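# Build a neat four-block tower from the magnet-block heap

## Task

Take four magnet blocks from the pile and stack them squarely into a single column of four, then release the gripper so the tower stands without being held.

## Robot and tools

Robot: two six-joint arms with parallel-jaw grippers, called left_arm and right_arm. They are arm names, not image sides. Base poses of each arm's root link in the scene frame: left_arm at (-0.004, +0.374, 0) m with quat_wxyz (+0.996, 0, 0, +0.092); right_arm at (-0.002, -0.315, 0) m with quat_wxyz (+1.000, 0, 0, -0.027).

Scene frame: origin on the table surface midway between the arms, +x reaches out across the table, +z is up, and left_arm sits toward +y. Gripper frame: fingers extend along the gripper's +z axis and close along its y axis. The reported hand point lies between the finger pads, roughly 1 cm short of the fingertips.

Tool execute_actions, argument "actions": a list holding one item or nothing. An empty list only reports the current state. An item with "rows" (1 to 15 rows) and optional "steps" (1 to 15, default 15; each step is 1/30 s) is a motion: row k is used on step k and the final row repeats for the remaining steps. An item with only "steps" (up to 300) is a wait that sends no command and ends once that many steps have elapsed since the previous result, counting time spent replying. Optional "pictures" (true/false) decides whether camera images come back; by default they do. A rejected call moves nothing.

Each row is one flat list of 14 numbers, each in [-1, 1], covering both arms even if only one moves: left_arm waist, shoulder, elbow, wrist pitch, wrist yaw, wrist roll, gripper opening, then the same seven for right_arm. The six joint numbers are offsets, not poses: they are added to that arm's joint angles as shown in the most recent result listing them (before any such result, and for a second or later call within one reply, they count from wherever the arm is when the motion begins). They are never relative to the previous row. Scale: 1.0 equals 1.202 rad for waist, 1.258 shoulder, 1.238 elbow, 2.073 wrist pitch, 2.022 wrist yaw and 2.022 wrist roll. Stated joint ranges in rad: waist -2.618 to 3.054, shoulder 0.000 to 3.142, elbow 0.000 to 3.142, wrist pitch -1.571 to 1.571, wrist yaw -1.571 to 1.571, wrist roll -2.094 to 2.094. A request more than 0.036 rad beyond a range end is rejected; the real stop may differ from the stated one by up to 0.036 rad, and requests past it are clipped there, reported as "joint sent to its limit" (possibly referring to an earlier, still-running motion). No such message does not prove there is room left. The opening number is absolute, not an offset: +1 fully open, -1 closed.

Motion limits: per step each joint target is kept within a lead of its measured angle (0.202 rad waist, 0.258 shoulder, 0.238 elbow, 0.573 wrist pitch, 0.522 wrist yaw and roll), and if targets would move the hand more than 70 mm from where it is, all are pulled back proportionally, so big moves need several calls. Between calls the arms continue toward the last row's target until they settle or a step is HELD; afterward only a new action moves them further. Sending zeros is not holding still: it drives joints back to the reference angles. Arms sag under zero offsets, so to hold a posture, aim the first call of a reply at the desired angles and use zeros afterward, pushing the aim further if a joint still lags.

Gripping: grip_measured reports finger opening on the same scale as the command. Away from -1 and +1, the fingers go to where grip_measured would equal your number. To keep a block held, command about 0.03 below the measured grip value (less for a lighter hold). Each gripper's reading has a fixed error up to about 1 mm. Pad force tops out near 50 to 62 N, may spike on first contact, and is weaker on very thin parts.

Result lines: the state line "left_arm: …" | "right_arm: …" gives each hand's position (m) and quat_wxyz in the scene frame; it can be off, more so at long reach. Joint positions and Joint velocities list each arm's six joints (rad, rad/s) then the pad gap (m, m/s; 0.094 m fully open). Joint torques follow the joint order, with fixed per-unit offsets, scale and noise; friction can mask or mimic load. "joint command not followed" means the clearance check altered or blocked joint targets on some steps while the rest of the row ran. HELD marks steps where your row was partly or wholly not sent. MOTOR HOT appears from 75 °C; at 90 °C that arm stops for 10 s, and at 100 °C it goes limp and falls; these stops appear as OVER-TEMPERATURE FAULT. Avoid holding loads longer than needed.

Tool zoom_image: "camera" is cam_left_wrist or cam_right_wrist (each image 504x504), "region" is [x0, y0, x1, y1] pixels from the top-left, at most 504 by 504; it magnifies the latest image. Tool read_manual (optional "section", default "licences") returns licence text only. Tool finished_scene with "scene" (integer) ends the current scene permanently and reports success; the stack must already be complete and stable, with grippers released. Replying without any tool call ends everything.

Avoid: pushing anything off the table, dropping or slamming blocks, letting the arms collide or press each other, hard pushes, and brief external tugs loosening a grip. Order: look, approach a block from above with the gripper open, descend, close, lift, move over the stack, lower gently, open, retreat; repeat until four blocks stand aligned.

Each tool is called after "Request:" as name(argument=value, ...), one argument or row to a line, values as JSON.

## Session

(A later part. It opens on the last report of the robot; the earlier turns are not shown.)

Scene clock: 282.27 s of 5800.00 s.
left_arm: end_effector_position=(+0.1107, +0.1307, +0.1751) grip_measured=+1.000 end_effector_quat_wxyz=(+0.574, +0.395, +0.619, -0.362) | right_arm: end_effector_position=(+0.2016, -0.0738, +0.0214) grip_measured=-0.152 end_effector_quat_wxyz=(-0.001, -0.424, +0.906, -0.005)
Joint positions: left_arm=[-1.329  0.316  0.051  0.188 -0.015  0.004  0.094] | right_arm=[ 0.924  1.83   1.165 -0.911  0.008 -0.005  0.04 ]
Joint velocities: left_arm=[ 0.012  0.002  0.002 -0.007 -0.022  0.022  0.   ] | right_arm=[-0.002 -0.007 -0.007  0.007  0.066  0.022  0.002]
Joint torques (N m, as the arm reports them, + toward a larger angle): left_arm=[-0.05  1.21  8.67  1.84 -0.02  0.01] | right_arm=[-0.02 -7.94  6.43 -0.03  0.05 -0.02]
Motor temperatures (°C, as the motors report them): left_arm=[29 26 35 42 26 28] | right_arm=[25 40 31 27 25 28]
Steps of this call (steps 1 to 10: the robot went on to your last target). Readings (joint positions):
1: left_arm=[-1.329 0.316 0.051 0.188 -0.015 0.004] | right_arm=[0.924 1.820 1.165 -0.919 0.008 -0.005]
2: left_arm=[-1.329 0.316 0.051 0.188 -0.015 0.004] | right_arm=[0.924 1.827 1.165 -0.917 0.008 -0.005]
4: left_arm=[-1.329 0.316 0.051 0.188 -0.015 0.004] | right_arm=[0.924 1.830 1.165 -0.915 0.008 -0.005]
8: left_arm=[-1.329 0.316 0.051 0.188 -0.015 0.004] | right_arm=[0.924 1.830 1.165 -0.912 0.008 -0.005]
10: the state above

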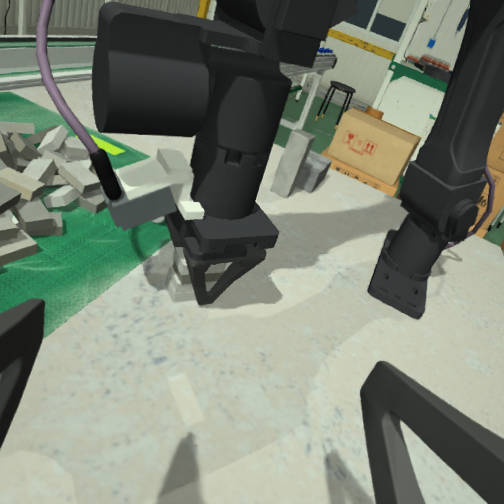

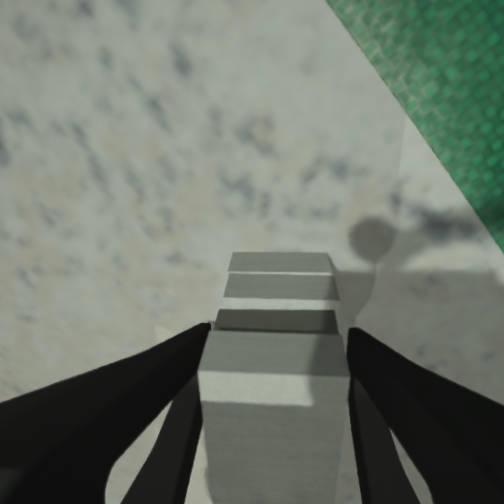

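Request:
execute_actions(
  actions=[
    {"rows":[[0,0,0,0,0,0,1,0,0,0,0,0,0,-0.22],[0,0,0,0,0,0,1,0,0,0,0,0,0,-0.28],[0,0,0,0,0,0,1,0,0,0,0,0,0,-0.33],[0,0,0,0,0,0,1,0,0,0,0,0,0,-0.36],[0,0,0,0,0,0,1,0,0,0,0,0,0,-0.39],[0,0,0,0,0,0,1,0,0,0,0,0,0,-0.41],[0,0,0,0,0,0,1,0,0,0,0,0,0,-0.43],[0,0,0,0,0,0,1,0,0,0,0,0,0,-0.45],[0,0,0,0,0,0,1,0,0,0,0,0,0,-0.47],[0,0,0,0,0,0,1,0,0,0,0,0,0,-0.49]],"steps":15},
  ],
)

Request:
execute_actions(
  actions=[
    {"rows":[[0,0,0,0,0,0,1,0,0,0,0,0,0,-0.47],[0,0,0,0,0,0,1,0,0,0,0,0,0,-0.45],[0,0,0,0,0,0,1,0,0,0,0,0,0,-0.4],[0,0,0,0,0,0,1,0,0,0,0,0,0,-0.3],[0,0,0,0,0,0,1,0,0,0,0,0,0,-0.15],[0,0,0,0,0,0,1,0,0,0,0,0,0,0],[0,0,0,0,0,0,1,0,0,0,0,0,0,0.2],[0,0,0,0,0,0,1,0,0,0,0,0,0,0.4],[0,0,0,0,0,0,1,0,0,0.025,0,0,0,0.6],[0,0,0,0,0,0,1,0,0,0.025,0,0,0,0.8]],"steps":15},
  ],
)

Scene clock: 289.07 s of 5800.00 s.
left_arm: end_effector_position=(+0.1107, +0.1307, +0.1751) grip_measured=+1.000 end_effector_quat_wxyz=(+0.574, +0.395, +0.619, -0.362) | right_arm: end_effector_position=(+0.2019, -0.0738, +0.0214) grip_measured=-0.465 end_effector_quat_wxyz=(-0.000, -0.424, +0.906, -0.006)
Joint positions: left_arm=[-1.329  0.316  0.051  0.188 -0.015  0.004  0.094] | right_arm=[ 0.924  1.83   1.165 -0.911  0.01  -0.005  0.025]
Joint velocities: left_arm=[ 0.007 -0.017 -0.007  0.066 -0.022  0.037  0.   ] | right_arm=[-0.002 -0.017  0.002  0.051  0.007 -0.051  0.001]
Joint torques (N m, as the arm reports them, + toward a larger angle): left_arm=[-0.06  1.19  8.75  1.88  0.   -0.01] | right_arm=[ 0.01 -7.88  6.41 -0.2   0.   -0.01]
Motor temperatures (°C, as the motors report them): left_arm=[29 26 35 42 26 28] | right_arm=[25 39 31 27 25 28]
Steps of this call (steps 1 to 30: the robot went on to your last target; steps 31 to 90: nothing new was sent; then 3.30 s passed at rest; steps 91 to 105: all 15 steps of this action). Readings (joint positions):
91: left_arm=[-1.329 0.316 0.051 0.188 -0.015 0.004] | right_arm=[0.924 1.830 1.165 -0.911 0.008 -0.005]
92: left_arm=[-1.329 0.316 0.051 0.188 -0.015 0.004] | right_arm=[0.924 1.830 1.165 -0.911 0.008 -0.005]
94: left_arm=[-1.329 0.316 0.051 0.188 -0.015 0.004] | right_arm=[0.924 1.830 1.165 -0.911 0.008 -0.005]
98: left_arm=[-1.329 0.316 0.051 0.188 -0.015 0.004] | right_arm=[0.924 1.830 1.165 -0.911 0.010 -0.005]
105: the state above

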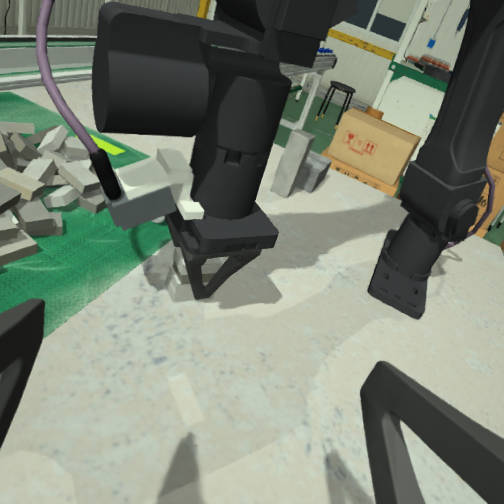

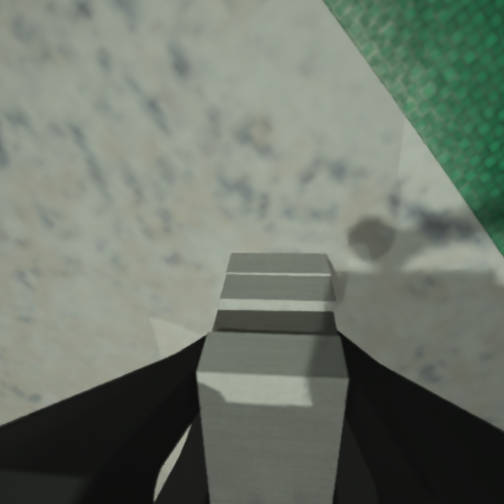

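Scene clock: 289.57 s of 5800.00 s.
left_arm: end_effector_position=(+0.1107, +0.1307, +0.1751) grip_measured=+1.000 end_effector_quat_wxyz=(+0.574, +0.395, +0.619, -0.362) | right_arm: end_effector_position=(+0.2019, -0.0738, +0.0214) grip_measured=+0.798 end_effector_quat_wxyz=(-0.000, -0.424, +0.906, -0.006)
Joint positions: left_arm=[-1.329  0.316  0.051  0.188 -0.015  0.004  0.094] | right_arm=[ 0.924  1.83   1.165 -0.911  0.01  -0.005  0.084]
Joint velocities: left_arm=[-0.007 -0.017  0.002 -0.022  0.007 -0.022  0.   ] | right_arm=[-0.017 -0.007 -0.012 -0.007  0.022  0.007  0.   ]
Joint torques (N m, as the arm reports them, + toward a larger angle): left_arm=[-0.01  1.16  8.69  1.85  0.    0.  ] | right_arm=[-0.01 -7.94  9.   -0.2  -0.01 -0.02]
Motor temperatures (°C, as the motors report them): left_arm=[29 26 35 42 26 28] | right_arm=[25 39 31 27 25 28]
Steps of this call (steps 1 to 15: all 15 steps of this action). Readings (joint positions):
1: left_arm=[-1.329 0.316 0.051 0.188 -0.015 0.004] | right_arm=[0.924 1.830 1.165 -0.911 0.010 -0.005]
2: left_arm=[-1.329 0.316 0.051 0.188 -0.015 0.004] | right_arm=[0.924 1.830 1.165 -0.911 0.010 -0.005]
4: left_arm=[-1.329 0.316 0.051 0.188 -0.015 0.004] | right_arm=[0.924 1.830 1.165 -0.911 0.010 -0.005]
8: left_arm=[-1.329 0.316 0.051 0.188 -0.015 0.004] | right_arm=[0.924 1.830 1.165 -0.911 0.010 -0.005]
15: the state above

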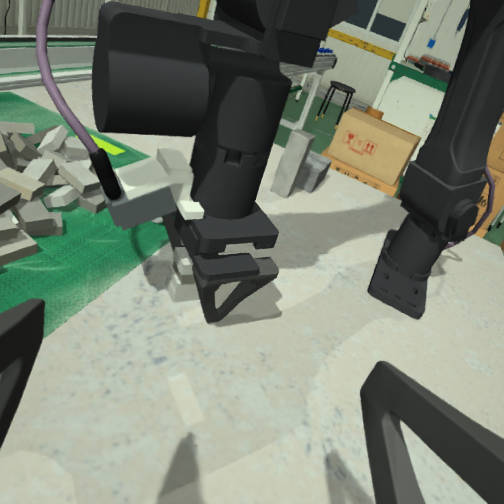

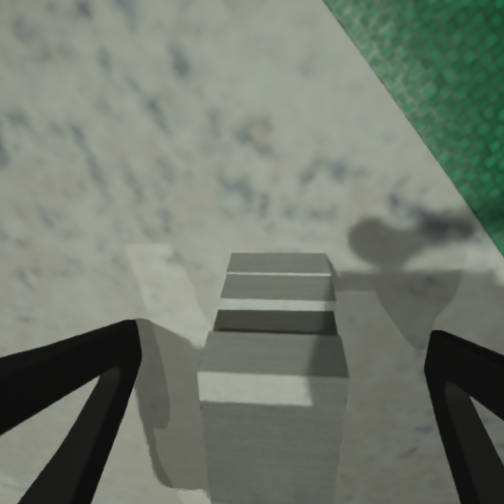

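Request:
execute_actions(
  actions=[
    {"rows":[[0,0,0,0,0,0,1,0,-0.022,0,0,0,0,1],[0,0,0,0,0,0,1,0,-0.022,0,0,0,0,1],[0,0,0,0,0,0,1,0,-0.022,0,0,0,0.05,1],[0,0,0,0,0,0,1,0,-0.022,0,0,0,0.12,1],[0,0,0,0,0,0,1,0,-0.022,0,0,0,0.19,1],[0,0,0,0,0,0,1,0,-0.022,0,0,0,0.26,1],[0,0,0,0,0,0,1,0,-0.022,0,0,0,0.33,1],[0,0,0,0,0,0,1,0,-0.022,0,0,0,0.4,1],[0,0,0,0,0,0,1,0,-0.022,0,0,0,0.47,1],[0,0,0,0,0,0,1,0,-0.022,0,0,0,0.54,1],[0,0,0,0,0,0,1,0,-0.022,0,0,0,0.61,1],[0,0,0,0,0,0,1,0,-0.022,0,0,0,0.68,1],[0,0,0,0,0,0,1,0,-0.022,0,0,0,0.74,1],[0,0,0,0,0,0,1,0,-0.022,0,0,0,0.78,1]],"steps":15},
  ],
  pictures=false,
)

Request:
execute_actions(
  actions=[
    {"steps":20},
  ],
)

Scene clock: 296.67 s of 5800.00 s.
left_arm: end_effector_position=(+0.1107, +0.1307, +0.1751) grip_measured=+1.000 end_effector_quat_wxyz=(+0.574, +0.395, +0.619, -0.362) | right_arm: end_effector_position=(+0.2019, -0.0738, +0.0214) grip_measured=+1.000 end_effector_quat_wxyz=(+0.003, +0.102, +0.995, -0.005)
Joint positions: left_arm=[-1.329  0.316  0.051  0.188 -0.015  0.004  0.094] | right_arm=[ 0.924  1.83   1.165 -0.911  0.01   1.075  0.094]
Joint velocities: left_arm=[ 0.012  0.002 -0.027 -0.022  0.007  0.022  0.   ] | right_arm=[ 0.007 -0.007 -0.022  0.007 -0.037  2.762  0.   ]
Joint torques (N m, as the arm reports them, + toward a larger angle): left_arm=[0.02 1.19 8.79 1.88 0.02 0.03] | right_arm=[ -0.03 -10.27   6.54  -0.2   -0.04  -0.02]
Motor temperatures (°C, as the motors report them): left_arm=[29 26 35 42 26 28] | right_arm=[25 39 31 26 25 28]
Steps of this call (steps 1 to 15: the robot went on to your last target; steps 16 to 90: nothing new was sent; then 3.60 s passed at rest; steps 91 to 105: all 15 steps of this action). Readings (joint positions):
91: left_arm=[-1.329 0.316 0.051 0.188 -0.015 0.004] | right_arm=[0.924 1.830 1.165 -0.911 0.010 -0.005]
92: left_arm=[-1.329 0.316 0.051 0.188 -0.015 0.004] | right_arm=[0.924 1.830 1.165 -0.911 0.010 -0.005]
94: left_arm=[-1.329 0.316 0.051 0.188 -0.015 0.004] | right_arm=[0.924 1.830 1.165 -0.911 0.010 0.050]
98: left_arm=[-1.329 0.316 0.051 0.188 -0.015 0.004] | right_arm=[0.924 1.830 1.165 -0.911 0.010 0.374]
105: the state above

Scene clock: 297.33 s of 5800.00 s.
left_arm: end_effector_position=(+0.1107, +0.1307, +0.1751) grip_measured=+1.000 end_effector_quat_wxyz=(+0.574, +0.395, +0.619, -0.362) | right_arm: end_effector_position=(+0.2016, -0.0735, +0.0214) grip_measured=+1.000 end_effector_quat_wxyz=(+0.003, +0.338, +0.941, -0.004)
Joint positions: left_arm=[-1.329  0.316  0.051  0.188 -0.015  0.004  0.094] | right_arm=[ 0.924  1.83   1.165 -0.911  0.008  1.561  0.094]
Joint velocities: left_arm=[-0.017 -0.007 -0.007 -0.022  0.037  0.007  0.   ] | right_arm=[-0.007 -0.002 -0.012  0.095 -0.022  0.037  0.   ]
Joint torques (N m, as the arm reports them, + toward a larger angle): left_arm=[-0.05  1.16  8.63  1.88  0.01  0.01] | right_arm=[ -0.02 -10.23   6.42  -0.2    0.01   0.09]
Motor temperatures (°C, as the motors report them): left_arm=[29 26 35 42 26 28] | right_arm=[25 39 31 26 25 28]
Steps of this call (steps 1 to 20: the robot went on to your last target). Readings (joint positions):
1: left_arm=[-1.329 0.316 0.051 0.188 -0.015 0.004] | right_arm=[0.924 1.830 1.165 -0.911 0.010 1.171]
2: left_arm=[-1.329 0.316 0.051 0.188 -0.015 0.004] | right_arm=[0.924 1.830 1.165 -0.911 0.009 1.250]
4: left_arm=[-1.329 0.316 0.051 0.188 -0.015 0.004] | right_arm=[0.924 1.830 1.165 -0.911 0.009 1.365]
8: left_arm=[-1.329 0.316 0.051 0.188 -0.015 0.004] | right_arm=[0.924 1.830 1.165 -0.911 0.008 1.485]
20: the state above

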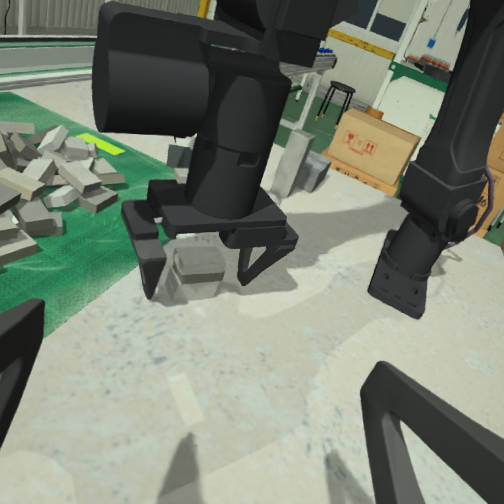

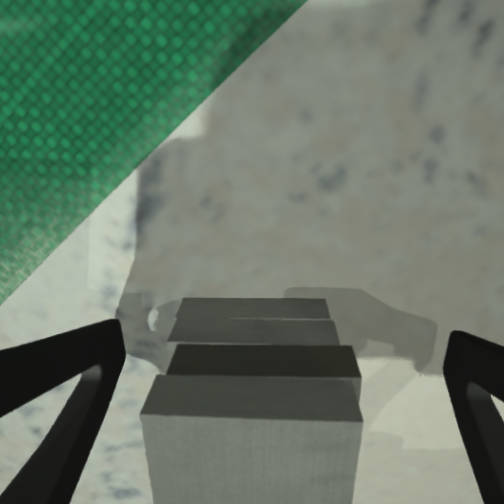

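Request:
execute_actions(
  actions=[
    {"rows":[[0,0,0,0,0,0,1,0,0,0,0.012,0,0,0.9],[0,0,0,0,0,0,1,0,0,0,0.024,0,0,0.8],[0,0,0,0,0,0,1,0,0,0,0.024,0,0,0.7],[0,0,0,0,0,0,1,0,0,0,0.024,0,0,0.6],[0,0,0,0,0,0,1,0,0,0,0.024,0,0,0.5],[0,0,0,0,0,0,1,0,0,0,0.024,0,0,0.4],[0,0,0,0,0,0,1,0,0,0,0.024,0,0,0.3],[0,0,0,0,0,0,1,0,0,0,0.024,0,0,0.2],[0,0,0,0,0,0,1,0,0,0,0.024,0,0,0.12]],"steps":15},
  ],
)

Scene clock: 300.53 s of 5800.00 s.
left_arm: end_effector_position=(+0.1107, +0.1307, +0.1751) grip_measured=+1.000 end_effector_quat_wxyz=(+0.574, +0.395, +0.619, -0.362) | right_arm: end_effector_position=(+0.2070, -0.0665, +0.0215) grip_measured=+0.122 end_effector_quat_wxyz=(+0.008, +0.341, +0.940, +0.014)
Joint positions: left_arm=[-1.329  0.316  0.051  0.188 -0.015  0.004  0.094] | right_arm=[ 0.924  1.83   1.165 -0.875  0.005  1.566  0.053]
Joint velocities: left_arm=[ 0.002 -0.007 -0.002  0.022 -0.051  0.007  0.   ] | right_arm=[ 0.012 -0.002  0.002 -0.022 -0.051 -0.022 -0.   ]
Joint torques (N m, as the arm reports them, + toward a larger angle): left_arm=[-0.12  1.28  8.75  1.85  0.    0.01] | right_arm=[-0.01 -7.94  6.4  -0.02  0.01 -0.07]
Motor temperatures (°C, as the motors report them): left_arm=[29 26 35 42 26 28] | right_arm=[25 39 31 26 25 28]
Steps of this call (steps 1 to 30: the robot went on to your last target; steps 31 to 81: nothing new was sent; steps 82 to 96: all 15 steps of this action). Readings (joint positions):
82: left_arm=[-1.329 0.316 0.051 0.188 -0.015 0.004] | right_arm=[0.924 1.830 1.165 -0.909 0.007 1.566]
83: left_arm=[-1.329 0.316 0.051 0.188 -0.015 0.004] | right_arm=[0.924 1.830 1.165 -0.905 0.007 1.566]
85: left_arm=[-1.329 0.316 0.051 0.188 -0.015 0.004] | right_arm=[0.924 1.830 1.165 -0.892 0.006 1.566]
89: left_arm=[-1.329 0.316 0.051 0.188 -0.015 0.004] | right_arm=[0.924 1.830 1.165 -0.879 0.006 1.566]
96: the state above

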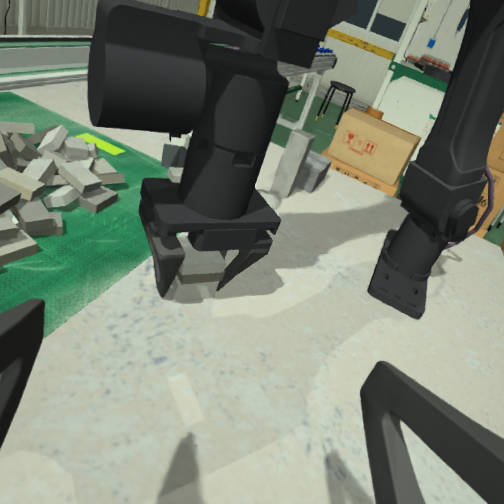

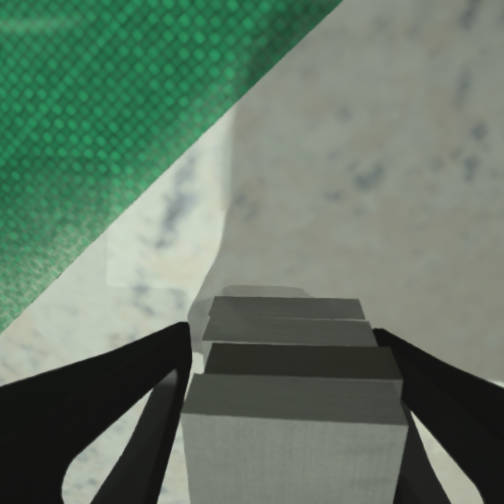

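Request:
execute_actions(
  actions=[
    {"rows":[[0,0,0,0,0,0,1,0,0,0,0,0,0,0.09],[0,0,0,0,0,0,1,0,0,0,0,0,0,0.06],[0,0,0,0,0,0,1,0,0,0,0,0,0,0.04],[0,0,0,0,0,0,1,0,0,0,0,0,0,0.02],[0,0,0,0,0,0,1,0,0,0,0,0,0,0],[0,0,0,0,0,0,1,0,0,0,0,0,0,-0.02],[0,0,0,0,0,0,1,0,0,0,0,0,0,-0.04],[0,0,0,0,0,0,1,0,0,0,0,0,0,-0.06],[0,0,0,0,0,0,1,0,0,0,0,0,0,-0.08],[0,0,0,0,0,0,1,0,0,0,0,0,0,-0.1],[0,0,0,0,0,0,1,0,0,0,0,0,0,-0.12],[0,0,0,0,0,0,1,0,0,0,0,0,0,-0.14],[0,0,0,0,0,0,1,0,0,0,0,0,0,-0.165]],"steps":15},
  ],
  pictures=false,
)

Request:
execute_actions(
  actions=[
    {"rows":[[0,0,0,0,0,0,1,0,0,0,0,0,0,-0.165],[0,0,0,0,0,0,1,0,0,0,0,0,0,-0.165],[0,0,0,0,0,0,1,0,0,0,0,0,0,-0.14],[0,0,0,0,0,0,1,0,0,0,0,0,0,-0.12],[0,0,0,0,0,0,1,0,0,0,0,0,0,-0.08],[0,0,0,0,0,0,1,0,0,0,0,0,0,0.1],[0,0,0,0,0,0,1,0,0,0,0,0,0,0.3],[0,0,0,0,0,0,1,0,0,0,0,0,0,0.5],[0,0,0,0,0,0,1,0,0,0,0,0,0,0.75],[0,0,0,0,0,0,1,0,0,0,0,0,0,1]],"steps":13},
  ],
)

Scene clock: 308.23 s of 5800.00 s.
left_arm: end_effector_position=(+0.1107, +0.1307, +0.1751) grip_measured=+1.000 end_effector_quat_wxyz=(+0.574, +0.395, +0.619, -0.362) | right_arm: end_effector_position=(+0.2058, -0.0674, +0.0214) grip_measured=-0.136 end_effector_quat_wxyz=(+0.006, +0.341, +0.940, +0.011)
Joint positions: left_arm=[-1.329  0.316  0.051  0.188 -0.015  0.004  0.094] | right_arm=[ 0.924  1.83   1.165 -0.881  0.003  1.566  0.041]
Joint velocities: left_arm=[ 0.007 -0.012  0.012 -0.037  0.051 -0.007  0.   ] | right_arm=[-0.007 -0.002  0.012  0.037 -0.051  0.022 -0.001]
Joint torques (N m, as the arm reports them, + toward a larger angle): left_arm=[-0.07  1.33  8.77  1.89  0.    0.  ] | right_arm=[-0.01 -7.94  6.45 -0.1   0.   -0.01]
Motor temperatures (°C, as the motors report them): left_arm=[29 26 35 42 26 28] | right_arm=[25 39 31 26 25 28]
Steps of this call (steps 1 to 15: the robot went on to your last target; steps 16 to 90: nothing new was sent; then 4.20 s passed at rest; steps 91 to 105: all 15 steps of this action). Readings (joint positions):
91: left_arm=[-1.329 0.316 0.051 0.188 -0.015 0.004] | right_arm=[0.924 1.830 1.165 -0.875 0.005 1.566]
92: left_arm=[-1.329 0.316 0.051 0.188 -0.015 0.004] | right_arm=[0.924 1.830 1.165 -0.875 0.005 1.566]
94: left_arm=[-1.329 0.316 0.051 0.188 -0.015 0.004] | right_arm=[0.924 1.830 1.165 -0.875 0.004 1.566]
98: left_arm=[-1.329 0.316 0.051 0.188 -0.015 0.004] | right_arm=[0.924 1.830 1.165 -0.877 0.004 1.566]
105: the state above

Scene clock: 308.67 s of 5800.00 s.
left_arm: end_effector_position=(+0.1107, +0.1307, +0.1751) grip_measured=+1.000 end_effector_quat_wxyz=(+0.574, +0.395, +0.619, -0.362) | right_arm: end_effector_position=(+0.2055, -0.0671, +0.0214) grip_measured=+1.000 end_effector_quat_wxyz=(+0.005, +0.341, +0.940, +0.012)
Joint positions: left_arm=[-1.329  0.316  0.051  0.188 -0.015  0.004  0.094] | right_arm=[ 0.924  1.83   1.165 -0.881  0.001  1.566  0.094]
Joint velocities: left_arm=[-0.002 -0.007  0.007  0.007  0.007  0.081  0.   ] | right_arm=[-0.007 -0.002  0.032  0.051  0.007 -0.007  0.   ]
Joint torques (N m, as the arm reports them, + toward a larger angle): left_arm=[-0.02  1.23  8.64  1.87  0.    0.01] | right_arm=[-0.01 -7.87  6.55 -0.18 -0.01 -0.02]
Motor temperatures (°C, as the motors report them): left_arm=[29 26 35 42 26 28] | right_arm=[25 39 31 26 25 28]
Steps of this call (steps 1 to 13: all 13 steps of this action). Readings (joint positions):
1: left_arm=[-1.329 0.316 0.051 0.188 -0.015 0.004] | right_arm=[0.924 1.830 1.165 -0.881 0.003 1.566]
2: left_arm=[-1.329 0.316 0.051 0.188 -0.015 0.004] | right_arm=[0.924 1.830 1.165 -0.881 0.003 1.566]
4: left_arm=[-1.329 0.316 0.051 0.188 -0.015 0.004] | right_arm=[0.924 1.830 1.165 -0.881 0.003 1.566]
8: left_arm=[-1.329 0.316 0.051 0.188 -0.015 0.004] | right_arm=[0.924 1.830 1.165 -0.881 0.002 1.566]
13: the state above

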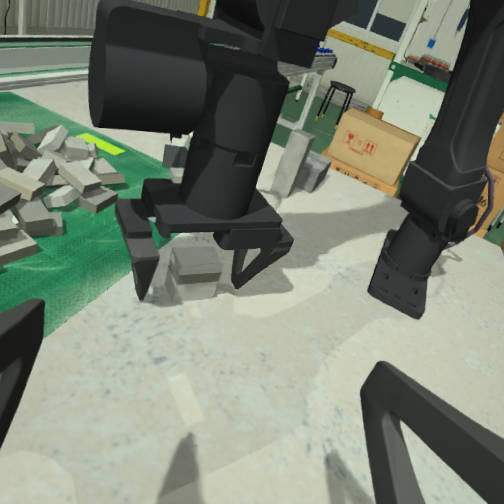

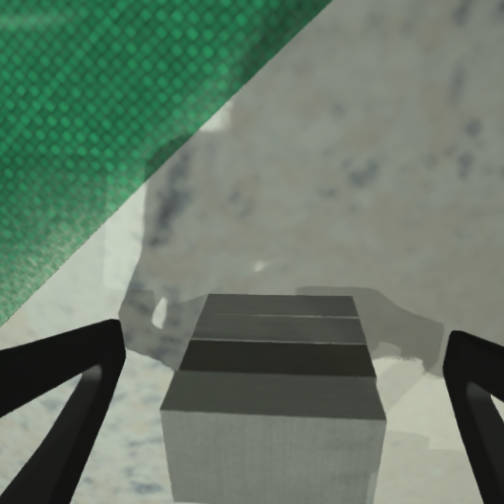

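Squared. Lift away.

Request:
execute_actions(
  actions=[
    {"rows":[[0,0,0,0,0,0,1,0,-0.02,0.02,-0.015,0,0,1],[0,0,0,0,0,0,1,0,-0.03,0.035,-0.03,0,0,1],[0,0,0,0,0,0,1,0,-0.04,0.05,-0.045,0,0,1],[0,0,0,0,0,0,1,0,-0.05,0.065,-0.06,0,0,1],[0,0,0,0,0,0,1,0,-0.06,0.08,-0.075,0,0,1],[0,0,0,0,0,0,1,0,-0.07,0.095,-0.09,0,0,1],[0,0,0,0,0,0,1,0,-0.08,0.11,-0.105,0,0,1],[0,0,0,0,0,0,1,0,-0.09,0.125,-0.12,0,0,1],[0,0,0,0,0,0,1,0,-0.1,0.14,-0.135,0,0,1],[0,0,0,0,0,0,1,0,-0.11,0.155,-0.15,0,0,1],[0,0,0,0,0,0,1,0,-0.12,0.17,-0.165,0,0,1],[0,0,0,0,0,0,1,0,-0.13,0.185,-0.18,0,0,1]],"steps":15},
  ],
)

Request:
zoom_image(
  camera="cam_left_wrist",
  region=[140,220,280,320],
)

Scene clock: 313.07 s of 5800.00 s.
left_arm: end_effector_position=(+0.1107, +0.1307, +0.1751) grip_measured=+1.000 end_effector_quat_wxyz=(+0.574, +0.395, +0.619, -0.362) | right_arm: end_effector_position=(+0.2055, -0.0663, +0.1180) grip_measured=+1.000 end_effector_quat_wxyz=(+0.017, +0.340, +0.939, +0.049)
Joint positions: left_arm=[-1.329  0.316  0.051  0.188 -0.015  0.004  0.094] | right_arm=[ 0.924  1.674  1.37  -1.164 -0.002  1.566  0.094]
Joint velocities: left_arm=[ 0.007  0.002  0.002  0.095 -0.022  0.022  0.   ] | right_arm=[-0.002 -0.188  0.129 -0.374  0.051 -0.081  0.   ]
Joint torques (N m, as the arm reports them, + toward a larger angle): left_arm=[-0.12  1.23  8.72  1.87 -0.01  0.  ] | right_arm=[-0.01 -6.64  8.48 -0.31  0.01 -0.01]
Motor temperatures (°C, as the motors report them): left_arm=[29 26 35 42 26 28] | right_arm=[25 39 31 26 25 28]
Steps of this call (steps 1 to 15: the robot went on to your last target; steps 16 to 90: nothing new was sent; then 0.90 s passed at rest; steps 91 to 105: all 15 steps of this action). Readings (joint positions):
91: left_arm=[-1.329 0.316 0.051 0.188 -0.015 0.004] | right_arm=[0.924 1.830 1.165 -0.882 0.001 1.566]
92: left_arm=[-1.329 0.316 0.051 0.188 -0.015 0.004] | right_arm=[0.924 1.829 1.165 -0.885 -0.000 1.566]
94: left_arm=[-1.329 0.316 0.051 0.188 -0.015 0.004] | right_arm=[0.924 1.819 1.177 -0.917 -0.001 1.566]
98: left_arm=[-1.329 0.316 0.051 0.188 -0.015 0.004] | right_arm=[0.924 1.770 1.247 -1.008 -0.002 1.566]
105: the state above

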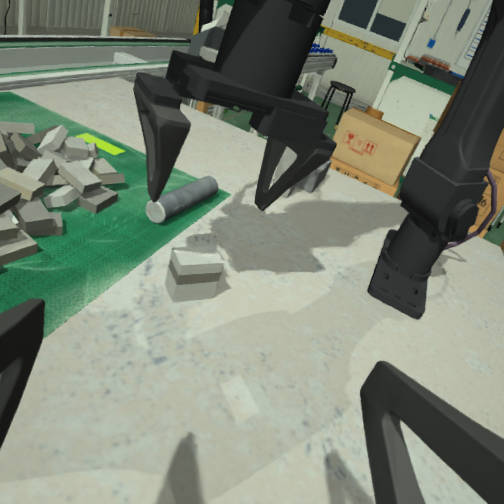

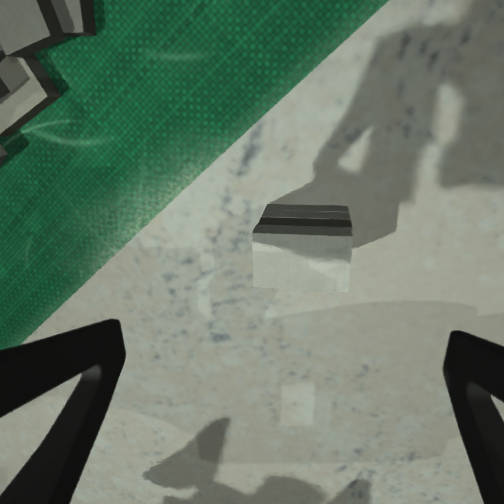

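Region (140, 220, 280, 320) of cam_left_wrist's 504x504 image, scaled by 3.600, with more detail than that image has; it fills the top 360 rows of this view, and the rest is white.

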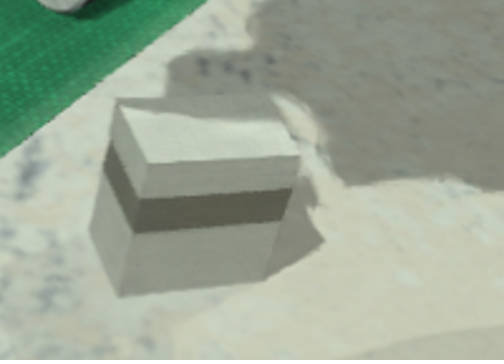

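Request:
finished_scene(
  scene=1,
)

The scene is finished: the task was done.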